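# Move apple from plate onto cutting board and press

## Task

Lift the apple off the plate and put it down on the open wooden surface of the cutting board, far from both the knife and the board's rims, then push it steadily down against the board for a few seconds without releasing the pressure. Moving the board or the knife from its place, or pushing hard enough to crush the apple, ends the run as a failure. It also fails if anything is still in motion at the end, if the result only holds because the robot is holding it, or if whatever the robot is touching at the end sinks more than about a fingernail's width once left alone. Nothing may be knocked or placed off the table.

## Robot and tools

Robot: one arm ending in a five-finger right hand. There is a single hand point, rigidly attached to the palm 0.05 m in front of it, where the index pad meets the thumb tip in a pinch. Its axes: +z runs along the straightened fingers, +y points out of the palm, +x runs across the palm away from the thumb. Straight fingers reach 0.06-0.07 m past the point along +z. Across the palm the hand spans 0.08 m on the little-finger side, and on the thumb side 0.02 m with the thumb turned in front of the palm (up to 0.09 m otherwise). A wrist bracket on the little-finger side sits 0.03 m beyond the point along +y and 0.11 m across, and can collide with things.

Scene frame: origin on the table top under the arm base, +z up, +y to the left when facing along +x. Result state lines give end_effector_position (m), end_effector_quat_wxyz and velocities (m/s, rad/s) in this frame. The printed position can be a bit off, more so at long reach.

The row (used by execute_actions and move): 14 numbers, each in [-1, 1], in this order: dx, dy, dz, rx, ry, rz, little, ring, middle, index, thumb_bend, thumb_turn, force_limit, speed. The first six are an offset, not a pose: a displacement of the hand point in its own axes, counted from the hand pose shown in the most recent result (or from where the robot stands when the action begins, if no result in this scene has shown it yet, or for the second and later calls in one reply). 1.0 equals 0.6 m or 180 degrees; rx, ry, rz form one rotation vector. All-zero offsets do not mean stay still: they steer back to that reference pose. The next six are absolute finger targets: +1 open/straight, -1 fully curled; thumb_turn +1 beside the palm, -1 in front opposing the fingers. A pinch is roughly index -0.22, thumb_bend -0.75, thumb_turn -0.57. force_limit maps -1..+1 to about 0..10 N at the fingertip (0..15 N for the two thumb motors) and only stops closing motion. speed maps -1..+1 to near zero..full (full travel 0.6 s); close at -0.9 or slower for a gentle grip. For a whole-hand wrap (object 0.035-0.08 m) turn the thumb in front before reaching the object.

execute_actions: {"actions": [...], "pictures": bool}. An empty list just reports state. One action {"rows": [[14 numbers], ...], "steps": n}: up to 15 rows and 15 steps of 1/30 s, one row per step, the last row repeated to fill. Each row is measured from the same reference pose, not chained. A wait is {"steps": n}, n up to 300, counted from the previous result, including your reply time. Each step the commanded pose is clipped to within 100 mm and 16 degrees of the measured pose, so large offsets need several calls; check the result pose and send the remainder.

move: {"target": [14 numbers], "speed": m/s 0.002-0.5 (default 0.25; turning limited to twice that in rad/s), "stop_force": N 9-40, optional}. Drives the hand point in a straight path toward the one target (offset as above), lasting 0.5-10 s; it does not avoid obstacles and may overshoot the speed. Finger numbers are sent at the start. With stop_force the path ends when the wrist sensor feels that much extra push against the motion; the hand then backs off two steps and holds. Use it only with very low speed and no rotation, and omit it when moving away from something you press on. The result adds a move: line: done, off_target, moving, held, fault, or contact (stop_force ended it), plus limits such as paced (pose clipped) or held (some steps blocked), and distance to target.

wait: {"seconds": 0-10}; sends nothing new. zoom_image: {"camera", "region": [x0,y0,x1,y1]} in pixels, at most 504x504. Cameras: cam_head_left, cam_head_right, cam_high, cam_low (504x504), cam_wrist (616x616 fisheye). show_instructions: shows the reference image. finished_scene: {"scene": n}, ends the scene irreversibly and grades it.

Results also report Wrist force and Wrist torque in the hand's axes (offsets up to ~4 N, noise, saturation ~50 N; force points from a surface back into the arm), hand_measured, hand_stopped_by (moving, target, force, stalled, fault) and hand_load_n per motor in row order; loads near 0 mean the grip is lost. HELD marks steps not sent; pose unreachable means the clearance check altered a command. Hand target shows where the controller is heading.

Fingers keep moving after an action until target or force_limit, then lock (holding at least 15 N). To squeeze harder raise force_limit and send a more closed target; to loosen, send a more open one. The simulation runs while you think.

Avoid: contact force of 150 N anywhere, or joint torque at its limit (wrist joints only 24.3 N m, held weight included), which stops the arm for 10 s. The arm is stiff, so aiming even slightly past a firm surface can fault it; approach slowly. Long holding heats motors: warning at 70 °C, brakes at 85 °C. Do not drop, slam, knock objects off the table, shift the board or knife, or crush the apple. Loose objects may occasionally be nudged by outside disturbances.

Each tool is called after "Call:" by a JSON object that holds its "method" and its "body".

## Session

Call:
{"method": "execute_actions", "body": {"actions": []}}

Scene clock: 0.00 s of 4800.00 s.
end_effector_position=(+0.9642, -0.4112, +0.3370) hand_measured=(+1.000, +1.000, +1.000, +1.000, +1.000, +1.000) hand_load_n=(+0.0, +0.0, +0.0, +0.0, +0.0, +0.0) hand_stopped_by=(target, target, target, target, target, target) hand_force_limit=0.00 hand_speed=-0.80 end_effector_quat_wxyz=(-0.017, +0.633, -0.354, +0.688) end_effector_velocity=(-0.000, -0.001, +0.000) end_effector_angular_velocity=(+0.000, +0.001, -0.001)
Joint positions: [-0.516 -0.6    0.682 -0.22   1.519 -3.988]
Joint velocities: [-0.001 -0.    -0.     0.001 -0.001 -0.   ]
Motor temperatures (°C, as the motors report them): [26 25 25 32 32 34]
Wrist force (N, on the end effector, along its own x y z axes, offset not removed): no reading
Wrist torque (N m, same axes, about the end effector's origin, offset not removed): no reading
Hand target: +0.964, -0.411, +0.337; -0.017, +0.633, -0.354, +0.688

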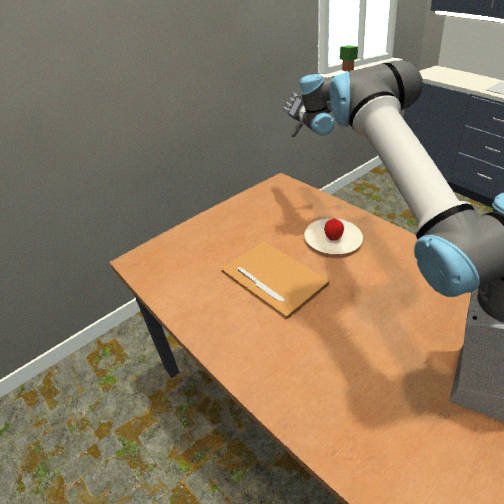

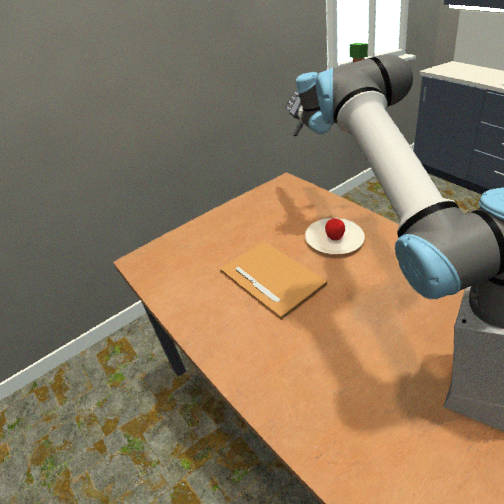

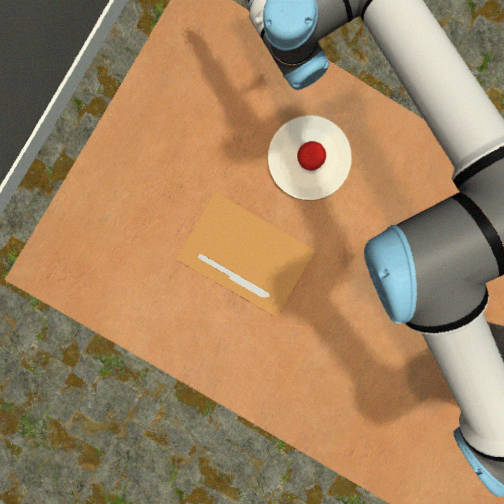

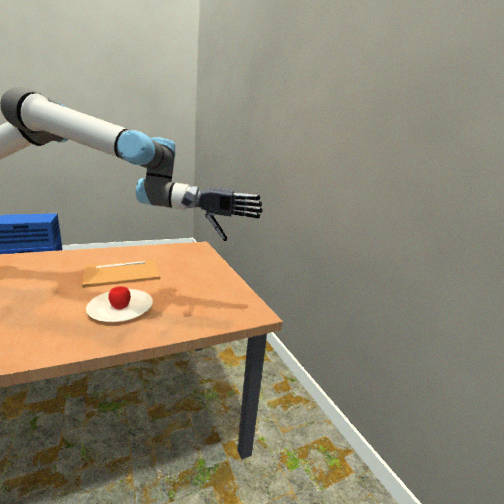

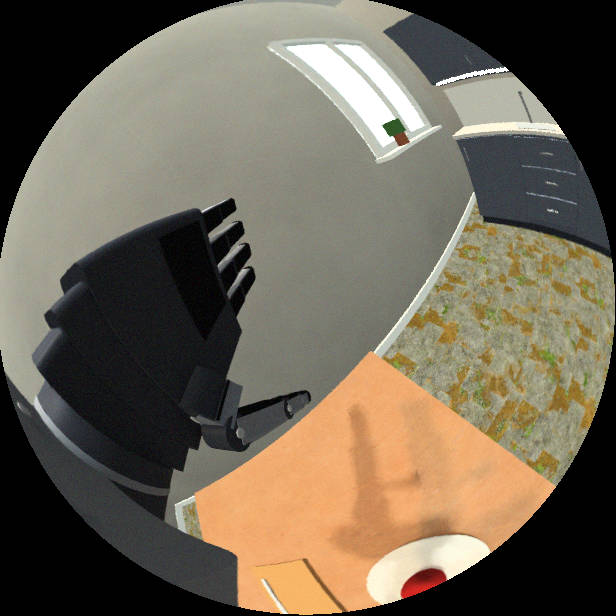

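Call:
{"method": "move", "body": {"target": [-0.359,0.138,-0.6405,-0.0707,-0.2163,0.2679,0.7,0.7,0.7,0.7,0.85,-1,0.1,0], "speed": 0.25}}

Call:
{"method": "zoom_image", "body": {"camera": "cam_high", "region": [170,90,400,320]}}

Call:
{"method": "zoom_image", "body": {"camera": "cam_low", "region": [50,210,190,350]}}

Scene clock: 7.70 s of 4800.00 s.
end_effector_position=(+0.6323, -0.1933, +0.1297) hand_measured=(+0.700, +0.700, +0.700, +0.700, +0.850, -1.000) hand_load_n=(+0.0, +0.0, +0.0, +0.0, +0.0, +0.0) hand_stopped_by=(target, target, target, target, target, target) hand_force_limit=0.10 hand_speed=0.00 end_effector_quat_wxyz=(-0.336, +0.622, -0.622, +0.338) end_effector_velocity=(-0.002, -0.000, -0.000) end_effector_angular_velocity=(+0.004, -0.001, +0.000)
Joint positions: [-0.721 -0.905  1.761 -0.415  0.839 -3.373]
Joint velocities: [-0.004  0.     0.004 -0.004 -0.006  0.002]
Motor temperatures (°C, as the motors report them): [26 25 25 32 32 34]
Wrist force (N, on the end effector, along its own x y z axes, offset not removed): [0.1 0.0 -1.4]
Wrist torque (N m, same axes, about the end effector's origin, offset not removed): [0.03 0.24 0.06]
Hand target: +0.632, -0.193, +0.130; -0.336, +0.622, -0.622, +0.338
Off the commanded pose: 0.000 m, 0 deg.
After step 100, 1.57 s passed at rest.
move: done

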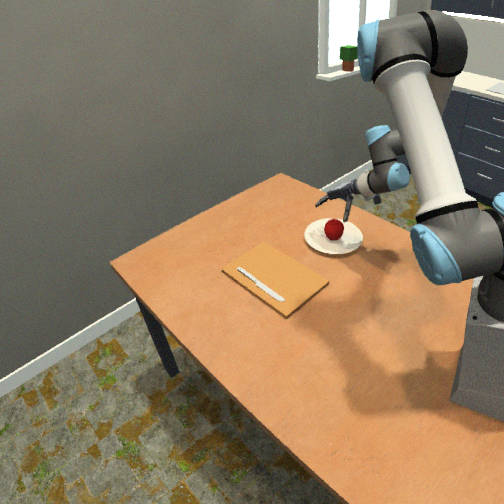

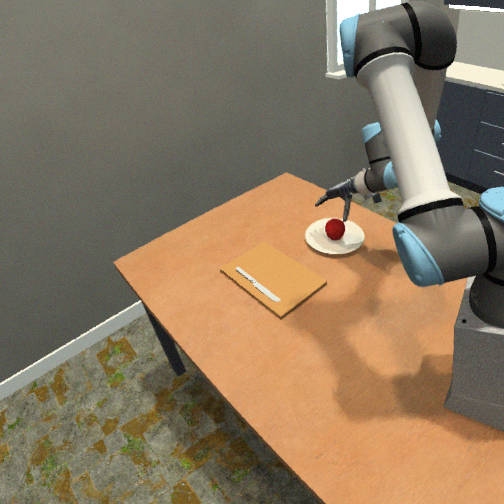

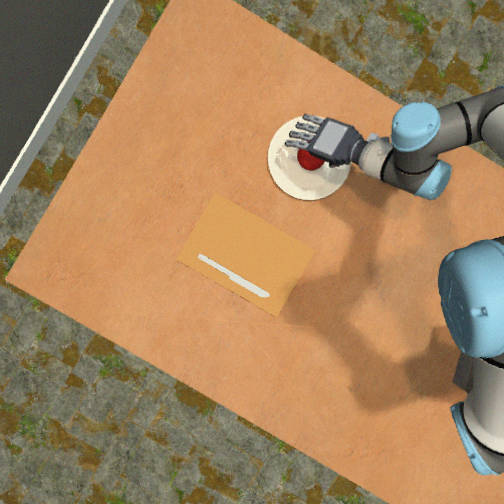

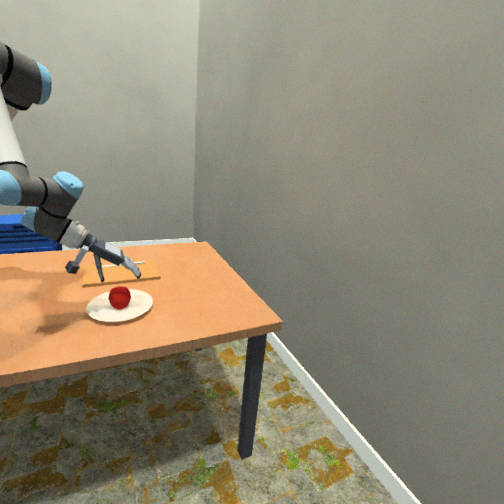

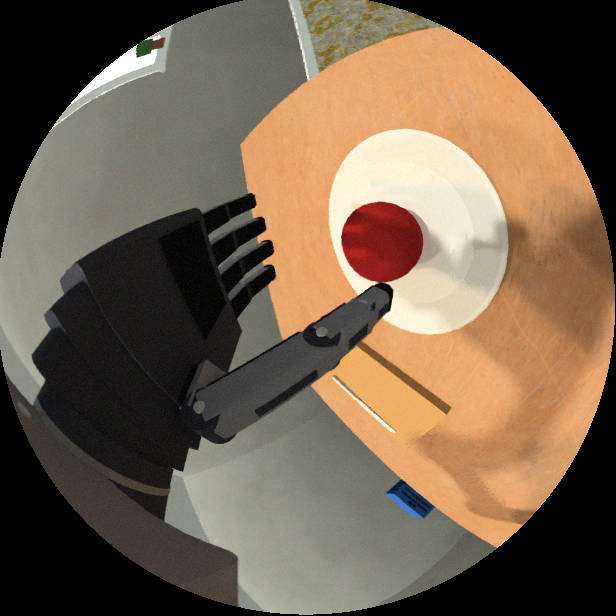

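Region (170, 90, 400, 320) of cam_high's 504x504 image, scaled by 2.191, with more detail than that image has.

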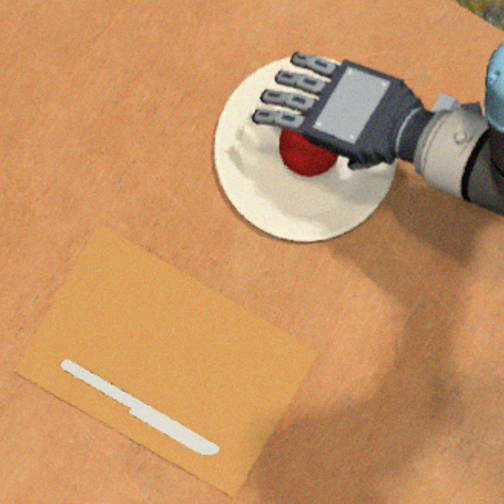

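Region (50, 210, 190, 350) of cam_low's 504x504 image, scaled by 3.600, with more detail than that image has.

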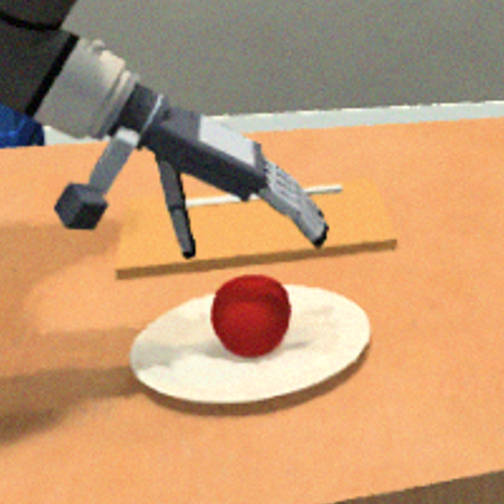

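Call:
{"method": "move", "body": {"target": [-0.003,0.130,0.088,0,0,0,0.7,0.7,0.7,0.7,0.85,-1,0.1,0], "speed": 0.06, "stop_force": 10}}

Call:
{"method": "zoom_image", "body": {"camera": "cam_low", "region": [60,240,170,350]}}

Scene clock: 10.67 s of 4800.00 s.
end_effector_position=(+0.6339, -0.1917, +0.0357) hand_measured=(+0.700, +0.700, +0.700, +0.700, +0.850, -1.000) hand_load_n=(+0.0, +0.0, +0.0, +0.0, +0.0, +0.0) hand_stopped_by=(target, target, target, target, target, target) hand_force_limit=0.10 hand_speed=0.00 end_effector_quat_wxyz=(-0.336, +0.622, -0.622, +0.338) end_effector_velocity=(-0.000, -0.000, -0.002) end_effector_angular_velocity=(+0.001, +0.000, -0.000)
Joint positions: [-0.674 -0.709  1.7   -0.567  0.882 -3.346]
Joint velocities: [ 0.001  0.005 -0.002 -0.002  0.001  0.001]
Motor temperatures (°C, as the motors report them): [26 25 25 32 32 34]
Wrist force (N, on the end effector, along its own x y z axes, offset not removed): [-0.4 -0.4 -1.9]
Wrist torque (N m, same axes, about the end effector's origin, offset not removed): [0.06 0.17 0.00]
Hand target: +0.634, -0.192, +0.036; -0.336, +0.622, -0.622, +0.338
Off the commanded pose: 0.000 m, 0 deg.
move: done

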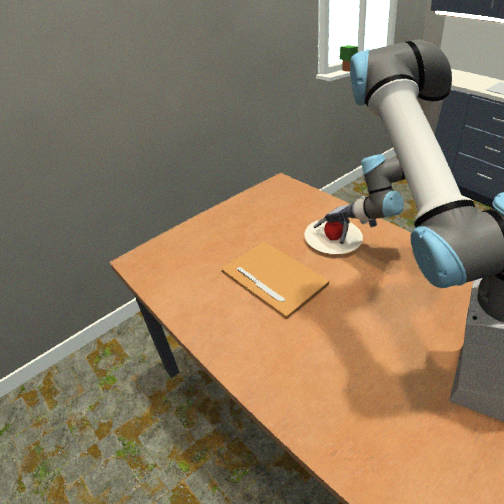

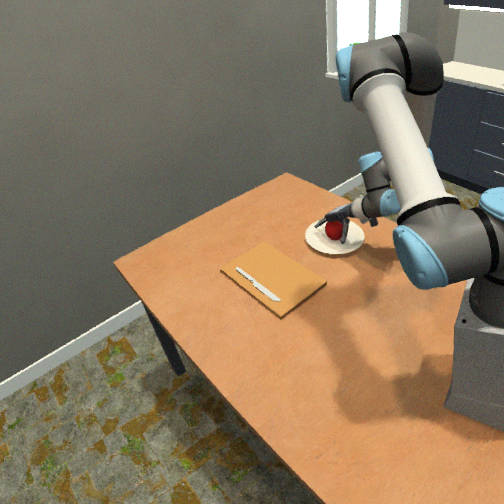

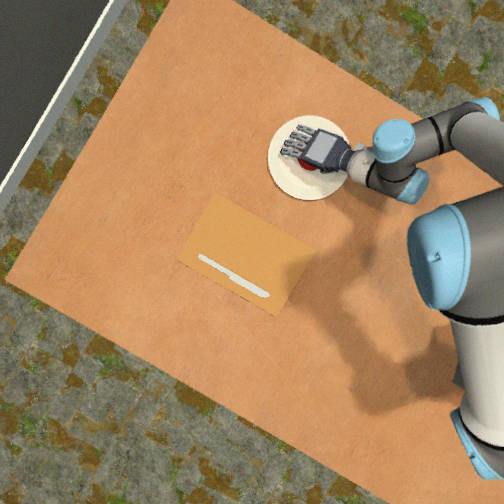

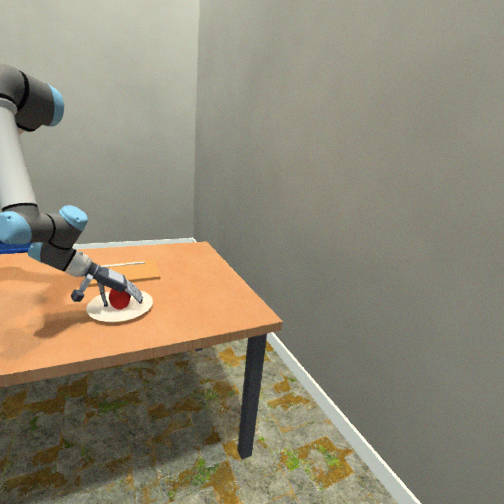

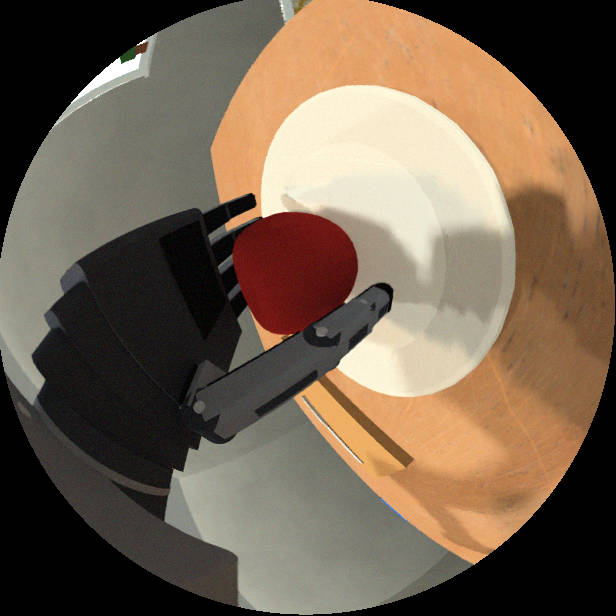

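Region (60, 240, 170, 350) of cam_low's 504x504 image, scaled by 4.582, with more detail than that image has.

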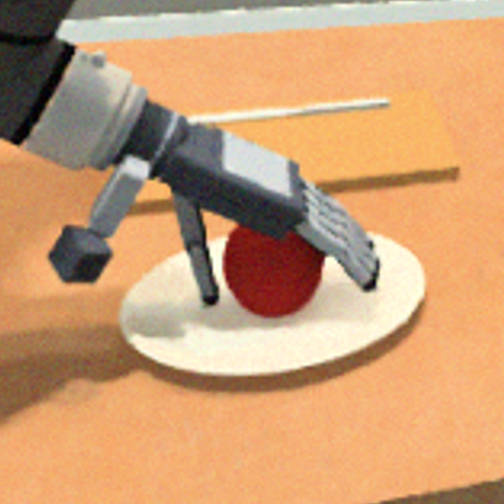

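Call:
{"method": "move", "body": {"target": [0,-0.002,0.003,0,0,0,-1,-1,-1,-1,-0.5,-1,0.1,-0.75], "speed": 0.02}}

Call:
{"method": "zoom_image", "body": {"camera": "cam_low", "region": [60,240,170,350]}}

Scene clock: 14.10 s of 4800.00 s.
end_effector_position=(+0.6361, -0.1918, +0.0357) hand_measured=(-0.324, +0.162, +0.244, +0.134, +0.552, -1.000) hand_load_n=(+6.5, +3.0, +0.5, +5.5, +12.5, +6.5) hand_stopped_by=(force, force, force, force, force, target) hand_force_limit=0.10 hand_speed=-0.75 end_effector_quat_wxyz=(-0.336, +0.622, -0.622, +0.338) end_effector_velocity=(+0.000, +0.000, +0.000) end_effector_angular_velocity=(+0.000, -0.000, +0.000)
Joint positions: [-0.671 -0.708  1.694 -0.564  0.884 -3.345]
Joint velocities: [ 0. -0.  0.  0. -0.  0.]
Motor temperatures (°C, as the motors report them): [26 25 25 32 32 34]
Wrist force (N, on the end effector, along its own x y z axes, offset not removed): [-1.4 -2.1 -4.6]
Wrist torque (N m, same axes, about the end effector's origin, offset not removed): [0.10 0.47 -0.06]
Hand target: +0.636, -0.192, +0.036; -0.336, +0.622, -0.622, +0.338
Off the commanded pose: 0.000 m, 0 deg.
move: done

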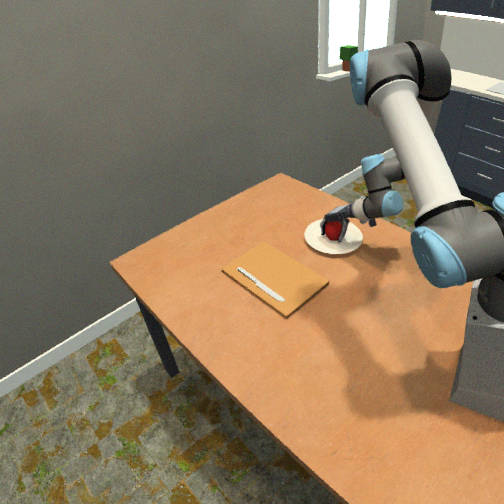

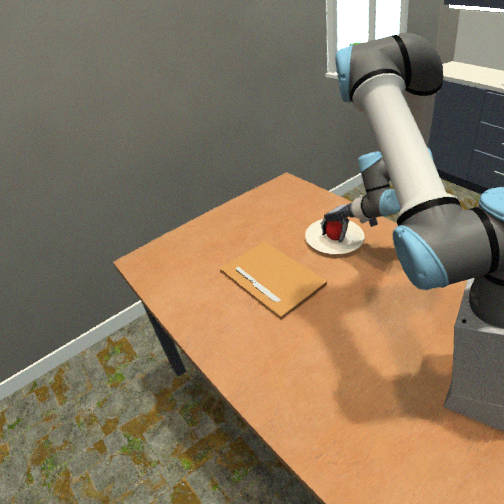

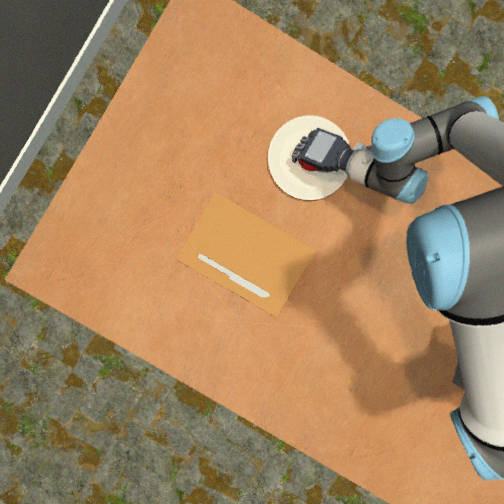

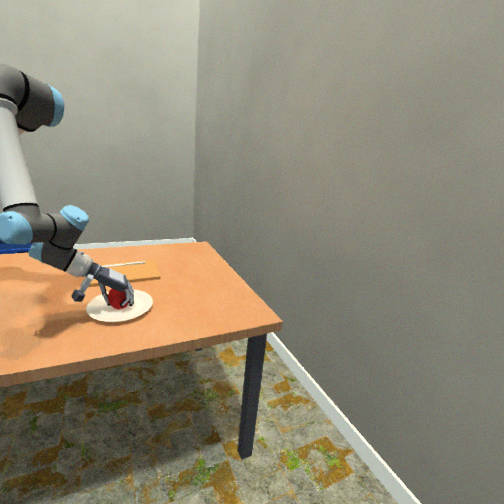

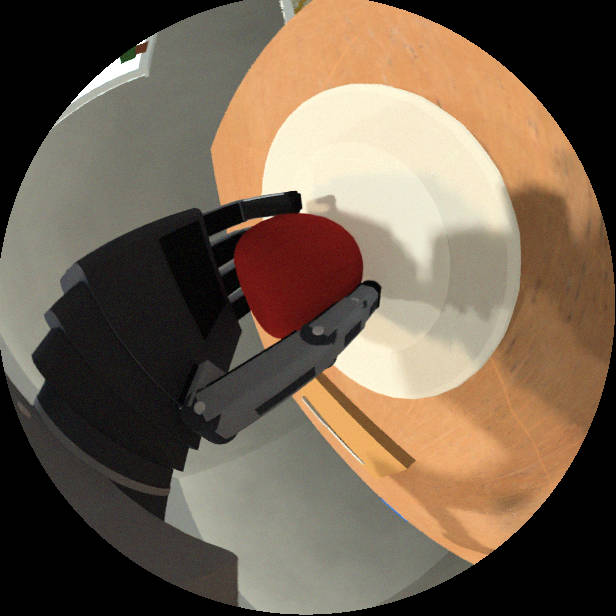

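Region (60, 240, 170, 350) of cam_low's 504x504 image, scaled by 4.582, with more detail than that image has.

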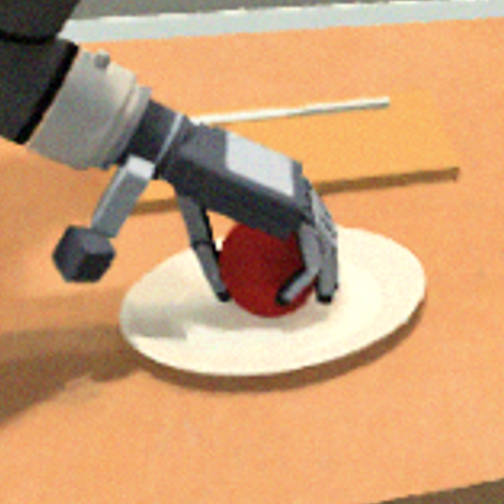

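Call:
{"method": "move", "body": {"target": [0,-0.07,-0.0454,0,0,0,-1,-1,-1,-1,-0.5,-1,0.1,-0.75], "speed": 0.1}}

Call:
{"method": "move", "body": {"target": [-0.45,0.0233,0.059,0,0,0,-1,-1,-1,-1,-0.5,-1,0.1,-0.75], "speed": 0.2}}

Call:
{"method": "zoom_image", "body": {"camera": "cam_high", "region": [170,170,340,340]}}

Scene clock: 16.90 s of 4800.00 s.
end_effector_position=(+0.6362, -0.1916, +0.0856) hand_measured=(-0.324, +0.162, +0.244, +0.134, +0.552, -1.000) hand_load_n=(+6.0, +3.0, +0.5, +5.5, +12.5, +7.0) hand_stopped_by=(force, force, force, force, force, target) hand_force_limit=0.10 hand_speed=-0.75 end_effector_quat_wxyz=(-0.336, +0.622, -0.622, +0.338) end_effector_velocity=(-0.000, +0.001, +0.002) end_effector_angular_velocity=(+0.001, +0.001, +0.001)
Joint positions: [-0.693 -0.813  1.732 -0.488  0.864 -3.357]
Joint velocities: [ 0.    -0.004  0.002  0.003 -0.001 -0.001]
Motor temperatures (°C, as the motors report them): [26 25 25 32 32 34]
Wrist force (N, on the end effector, along its own x y z axes, offset not removed): [-0.1 1.3 -2.8]
Wrist torque (N m, same axes, about the end effector's origin, offset not removed): [0.30 0.29 0.07]
Hand target: +0.636, -0.192, +0.086; -0.336, +0.622, -0.622, +0.338
Off the commanded pose: 0.000 m, 0 deg.
move: done

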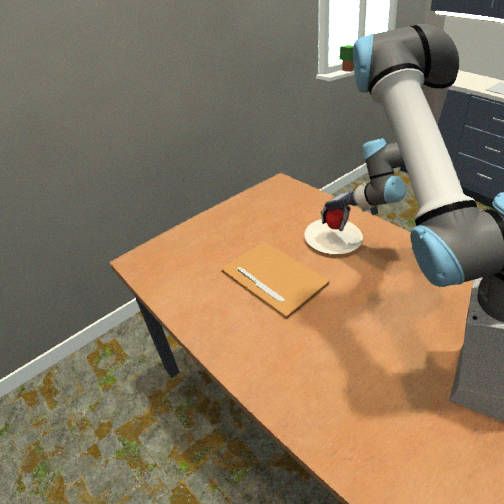

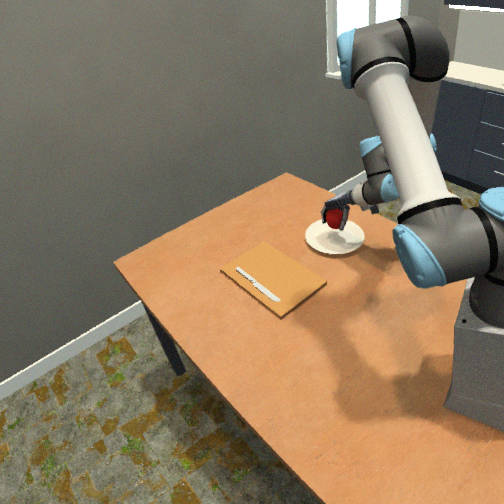

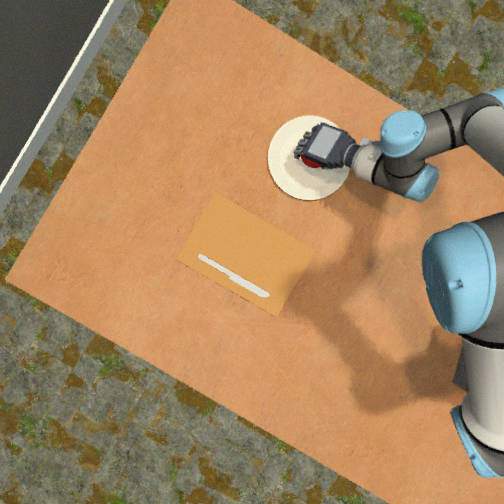

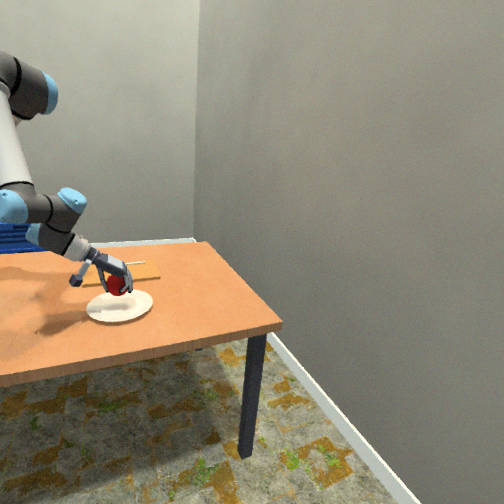

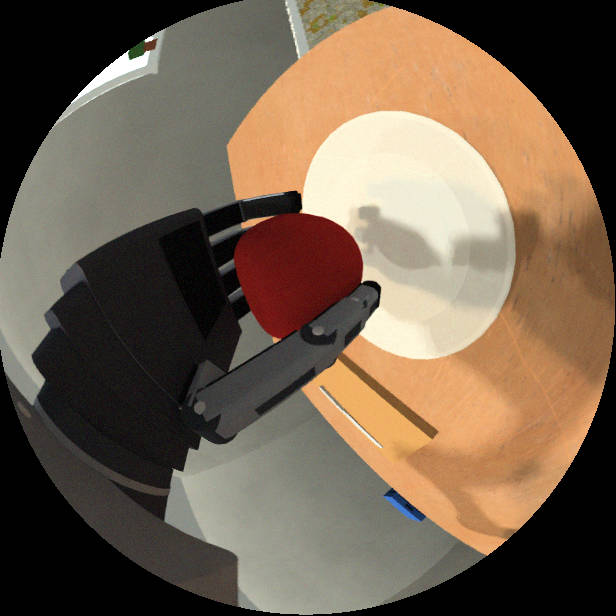

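Scene clock: 18.87 s of 4800.00 s.
end_effector_position=(+0.6585, +0.0783, +0.0539) hand_measured=(-0.324, +0.162, +0.244, +0.134, +0.552, -1.000) hand_load_n=(+6.0, +3.0, +0.5, +5.5, +12.5, +7.0) hand_stopped_by=(force, force, force, force, force, target) hand_force_limit=0.10 hand_speed=-0.75 end_effector_quat_wxyz=(-0.336, +0.621, -0.622, +0.338) end_effector_velocity=(+0.001, +0.002, -0.000) end_effector_angular_velocity=(-0.001, -0.000, +0.000)
Joint positions: [-0.15  -0.856  1.835 -0.65   1.371 -3.134]
Joint velocities: [ 0.005  0.001 -0.003  0.001  0.005  0.001]
Motor temperatures (°C, as the motors report them): [26 25 25 32 32 34]
Wrist force (N, on the end effector, along its own x y z axes, offset not removed): [-0.6 2.5 0.0]
Wrist torque (N m, same axes, about the end effector's origin, offset not removed): [0.22 0.33 0.05]
Hand target: +0.659, +0.078, +0.054; -0.336, +0.621, -0.622, +0.338
Off the commanded pose: 0.000 m, 0 deg.
move: done

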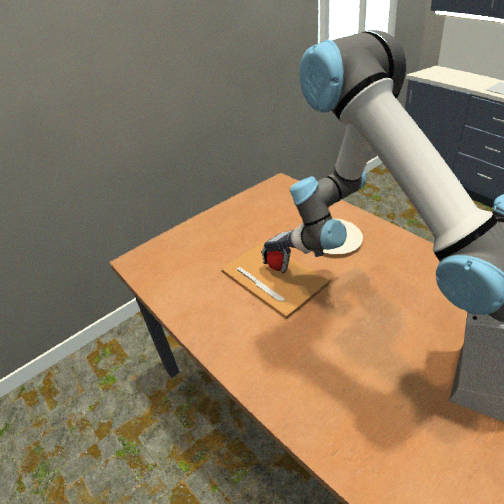

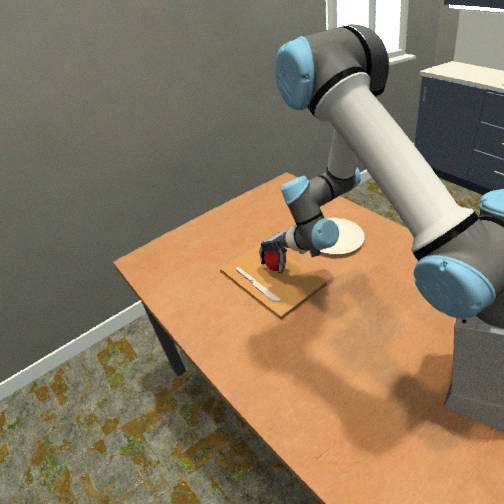

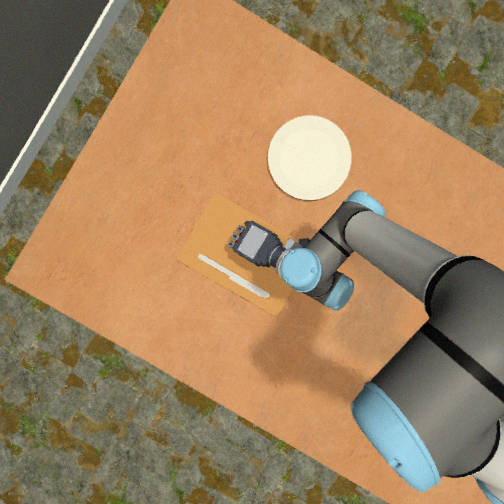

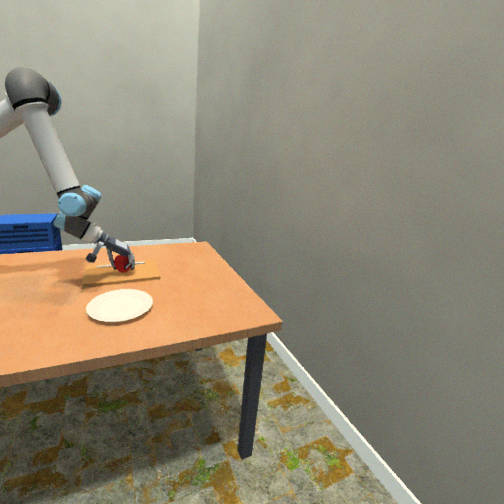

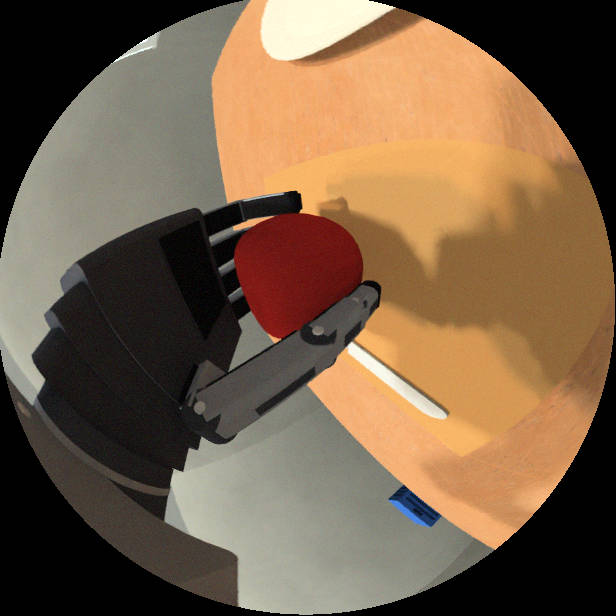

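Region (170, 170, 340, 340) of cam_high's 504x504 image, scaled by 2.965, with more detail than that image has.

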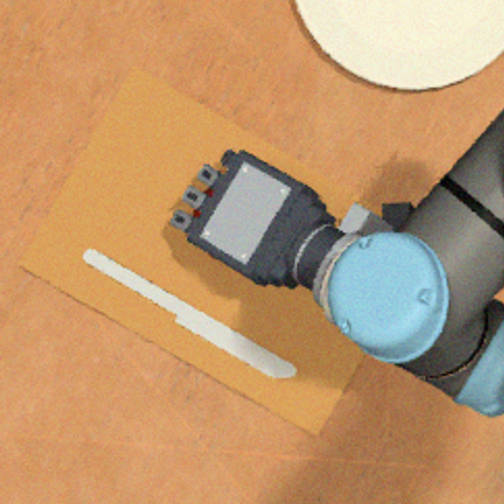

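Call:
{"method": "move", "body": {"target": [0,0.028,0.0182,0,0,0,-1,-1,-1,-1,-0.5,-1,0.1,-0.75], "speed": 0.004, "stop_force": 18}}

Call:
{"method": "execute_actions", "body": {"actions": [{"steps":15}], "pictures": false}}

Scene clock: 22.87 s of 4800.00 s.
end_effector_position=(+0.6587, +0.0783, +0.0423) hand_measured=(-0.324, +0.162, +0.244, +0.134, +0.552, -1.000) hand_load_n=(+4.0, +2.5, +0.0, +3.5, +11.0, +5.0) hand_stopped_by=(force, force, force, force, force, target) hand_force_limit=0.10 hand_speed=-0.75 end_effector_quat_wxyz=(-0.336, +0.621, -0.621, +0.338) end_effector_velocity=(+0.001, +0.001, +0.002) end_effector_angular_velocity=(+0.000, -0.002, +0.002)
Joint positions: [-0.147 -0.829  1.825 -0.667  1.374 -3.133]
Joint velocities: [ 0.001 -0.003  0.     0.001 -0.001 -0.   ]
Motor temperatures (°C, as the motors report them): [26 25 25 32 32 34]
Wrist force (N, on the end effector, along its own x y z axes, offset not removed): [5.0 -6.9 -14.2]
Wrist torque (N m, same axes, about the end effector's origin, offset not removed): [-0.15 0.40 -0.19]
Hand target: +0.659, +0.078, +0.043; -0.336, +0.621, -0.622, +0.338
Off the commanded pose: 0.008 m, 0 deg.
move: contact

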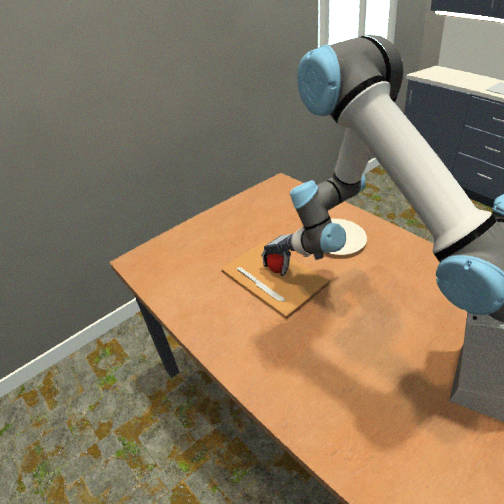

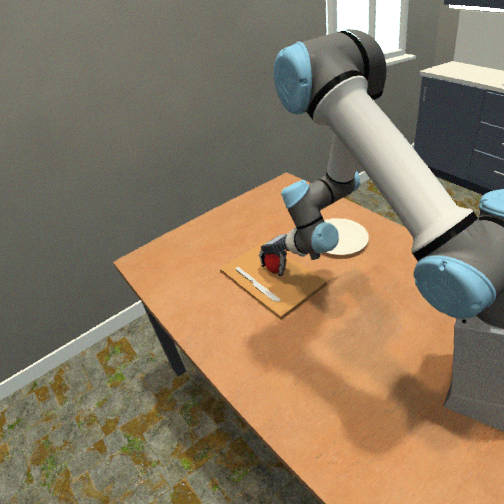

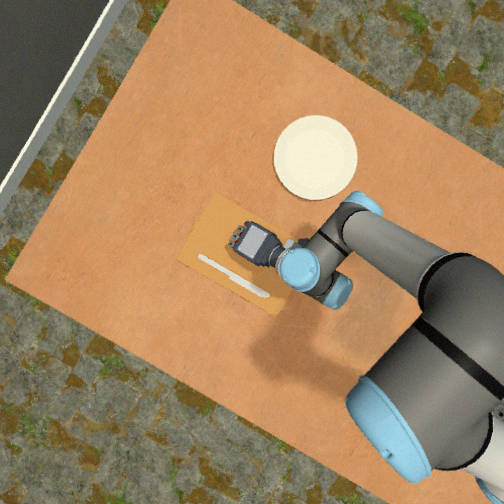

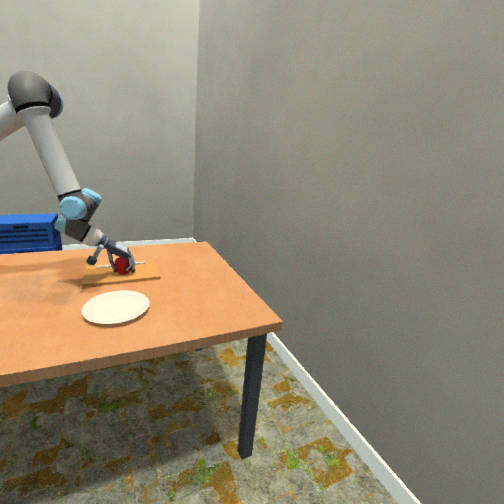

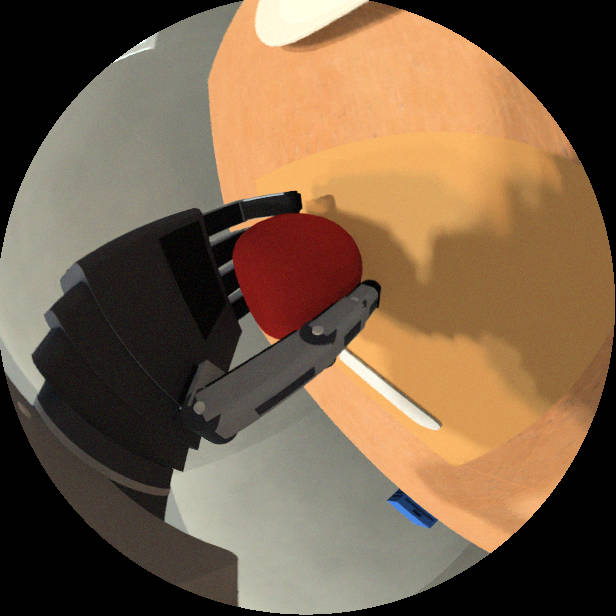

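Scene clock: 23.37 s of 4800.00 s.
end_effector_position=(+0.6586, +0.0783, +0.0425) hand_measured=(-0.324, +0.162, +0.244, +0.134, +0.552, -1.000) hand_load_n=(+4.0, +3.0, +0.5, +4.5, +11.0, +6.0) hand_stopped_by=(force, force, force, force, force, target) hand_force_limit=0.10 hand_speed=-0.75 end_effector_quat_wxyz=(-0.336, +0.621, -0.622, +0.338) end_effector_velocity=(-0.000, +0.000, -0.000) end_effector_angular_velocity=(+0.000, +0.001, +0.000)
Joint positions: [-0.147 -0.829  1.825 -0.667  1.374 -3.133]
Joint velocities: [ 0.001  0.001  0.    -0.     0.    -0.   ]
Motor temperatures (°C, as the motors report them): [26 25 25 32 32 34]
Wrist force (N, on the end effector, along its own x y z axes, offset not removed): [2.9 -3.4 -3.8]
Wrist torque (N m, same axes, about the end effector's origin, offset not removed): [-0.16 0.11 -0.04]
Hand target: +0.659, +0.078, +0.043; -0.336, +0.621, -0.622, +0.338
Off the commanded pose: 0.009 m, 0 deg.
Steps of this call (steps 1 to 15: nothing new was sent). Readings (end_effector_position | what the end effector reports):
1: (+0.6588, +0.0783, +0.0424) | hand_measured=(-0.324, +0.162, +0.244, +0.134, +0.552, -1.000) hand_load_n=(+4.0, +2.5, +0.0, +3.5, +11.0, +5.0) hand_stopped_by=(force, force, force, force, force, target) hand_force_limit=0.10 hand_speed=-0.75
2: (+0.6588, +0.0783, +0.0424) | hand_measured=(-0.324, +0.162, +0.244, +0.134, +0.552, -1.000) hand_load_n=(+4.0, +2.5, +0.5, +4.0, +11.0, +5.5) hand_stopped_by=(force, force, force, force, force, target) hand_force_limit=0.10 hand_speed=-0.75
4: (+0.6587, +0.0783, +0.0425) | hand_measured=(-0.324, +0.162, +0.244, +0.134, +0.552, -1.000) hand_load_n=(+4.0, +2.5, +0.5, +4.0, +11.0, +5.5) hand_stopped_by=(force, force, force, force, force, target) hand_force_limit=0.10 hand_speed=-0.75
8: (+0.6586, +0.0784, +0.0425) | hand_measured=(-0.324, +0.162, +0.244, +0.134, +0.552, -1.000) hand_load_n=(+4.0, +2.5, +0.5, +4.0, +11.0, +6.0) hand_stopped_by=(force, force, force, force, force, target) hand_force_limit=0.10 hand_speed=-0.75
15: the state above

Call:
{"method": "execute_actions", "body": {"actions": [{"rows":[[0,0.001,0.00055,0,0,0,-1,-1,-1,-1,-0.5,-1,0.1,-0.75]],"steps":15}], "pictures": false}}

Call:
{"method": "execute_actions", "body": {"actions": [{"steps":20}], "pictures": false}}

Scene clock: 24.60 s of 4800.00 s.
end_effector_position=(+0.6585, +0.0783, +0.0419) hand_measured=(-0.324, +0.162, +0.244, +0.134, +0.552, -1.000) hand_load_n=(+3.5, +2.5, +0.5, +3.5, +10.0, +5.0) hand_stopped_by=(force, force, force, force, force, target) hand_force_limit=0.10 hand_speed=-0.75 end_effector_quat_wxyz=(-0.336, +0.621, -0.622, +0.338) end_effector_velocity=(+0.000, +0.000, -0.000) end_effector_angular_velocity=(-0.000, +0.000, -0.000)
Joint positions: [-0.147 -0.828  1.825 -0.668  1.374 -3.133]
Joint velocities: [ 0.     0.001 -0.001 -0.     0.001 -0.   ]
Motor temperatures (°C, as the motors report them): [26 25 25 32 32 34]
Wrist force (N, on the end effector, along its own x y z axes, offset not removed): [3.6 -14.7 -14.2]
Wrist torque (N m, same axes, about the end effector's origin, offset not removed): [-0.12 0.46 -0.40]
Hand target: +0.659, +0.078, +0.042; -0.336, +0.621, -0.622, +0.338
Off the commanded pose: 0.000 m, 0 deg.
Steps of this call (steps 1 to 22: nothing new was sent; steps 23 to 37: all 15 steps of this action). Readings (end_effector_position | what the end effector reports):
23: (+0.6586, +0.0783, +0.0425) | hand_measured=(-0.324, +0.162, +0.244, +0.134, +0.552, -1.000) hand_load_n=(+4.5, +3.0, +0.5, +4.5, +11.0, +6.0) hand_stopped_by=(force, force, force, force, force, target) hand_force_limit=0.10 hand_speed=-0.75
24: (+0.6586, +0.0783, +0.0425) | hand_measured=(-0.324, +0.162, +0.244, +0.134, +0.552, -1.000) hand_load_n=(+4.5, +3.0, +0.5, +4.5, +11.0, +6.0) hand_stopped_by=(force, force, force, force, force, target) hand_force_limit=0.10 hand_speed=-0.75
26: (+0.6584, +0.0783, +0.0423) | hand_measured=(-0.324, +0.162, +0.244, +0.134, +0.552, -1.000) hand_load_n=(+4.5, +3.0, +0.5, +4.5, +10.5, +6.0) hand_stopped_by=(force, force, force, force, force, target) hand_force_limit=0.10 hand_speed=-0.75
30: (+0.6585, +0.0783, +0.0420) | hand_measured=(-0.324, +0.162, +0.244, +0.134, +0.552, -1.000) hand_load_n=(+4.0, +3.0, +0.5, +4.0, +10.0, +5.5) hand_stopped_by=(force, force, force, force, force, target) hand_force_limit=0.10 hand_speed=-0.75
37: the state above

Scene clock: 25.27 s of 4800.00 s.
end_effector_position=(+0.6586, +0.0783, +0.0419) hand_measured=(-0.324, +0.162, +0.244, +0.134, +0.552, -1.000) hand_load_n=(+3.5, +2.5, +0.5, +4.0, +10.0, +5.0) hand_stopped_by=(force, force, force, force, force, target) hand_force_limit=0.10 hand_speed=-0.75 end_effector_quat_wxyz=(-0.336, +0.621, -0.622, +0.338) end_effector_velocity=(-0.000, +0.001, +0.000) end_effector_angular_velocity=(+0.001, +0.000, +0.002)
Joint positions: [-0.147 -0.828  1.824 -0.668  1.374 -3.133]
Joint velocities: [ 0.002 -0.    -0.     0.001 -0.    -0.   ]
Motor temperatures (°C, as the motors report them): [26 25 25 32 32 34]
Wrist force (N, on the end effector, along its own x y z axes, offset not removed): [2.6 -15.2 -13.4]
Wrist torque (N m, same axes, about the end effector's origin, offset not removed): [-0.15 0.66 -0.51]
Hand target: +0.659, +0.078, +0.042; -0.336, +0.621, -0.622, +0.338
Off the commanded pose: 0.000 m, 0 deg.
Steps of this call (steps 1 to 20: nothing new was sent). Readings (end_effector_position | what the end effector reports):
1: (+0.6585, +0.0783, +0.0419) | hand_measured=(-0.324, +0.162, +0.244, +0.134, +0.552, -1.000) hand_load_n=(+3.5, +2.5, +0.5, +4.0, +10.0, +5.0) hand_stopped_by=(force, force, force, force, force, target) hand_force_limit=0.10 hand_speed=-0.75
2: (+0.6585, +0.0783, +0.0419) | hand_measured=(-0.324, +0.162, +0.244, +0.134, +0.552, -1.000) hand_load_n=(+3.5, +2.5, +0.5, +4.0, +10.0, +5.0) hand_stopped_by=(force, force, force, force, force, target) hand_force_limit=0.10 hand_speed=-0.75
4: (+0.6585, +0.0783, +0.0419) | hand_measured=(-0.324, +0.162, +0.244, +0.134, +0.552, -1.000) hand_load_n=(+3.5, +2.5, +0.5, +4.0, +10.0, +5.0) hand_stopped_by=(force, force, force, force, force, target) hand_force_limit=0.10 hand_speed=-0.75
8: (+0.6585, +0.0783, +0.0419) | hand_measured=(-0.324, +0.162, +0.244, +0.134, +0.552, -1.000) hand_load_n=(+3.5, +2.5, +0.5, +4.0, +10.0, +5.0) hand_stopped_by=(force, force, force, force, force, target) hand_force_limit=0.10 hand_speed=-0.75
20: the state above


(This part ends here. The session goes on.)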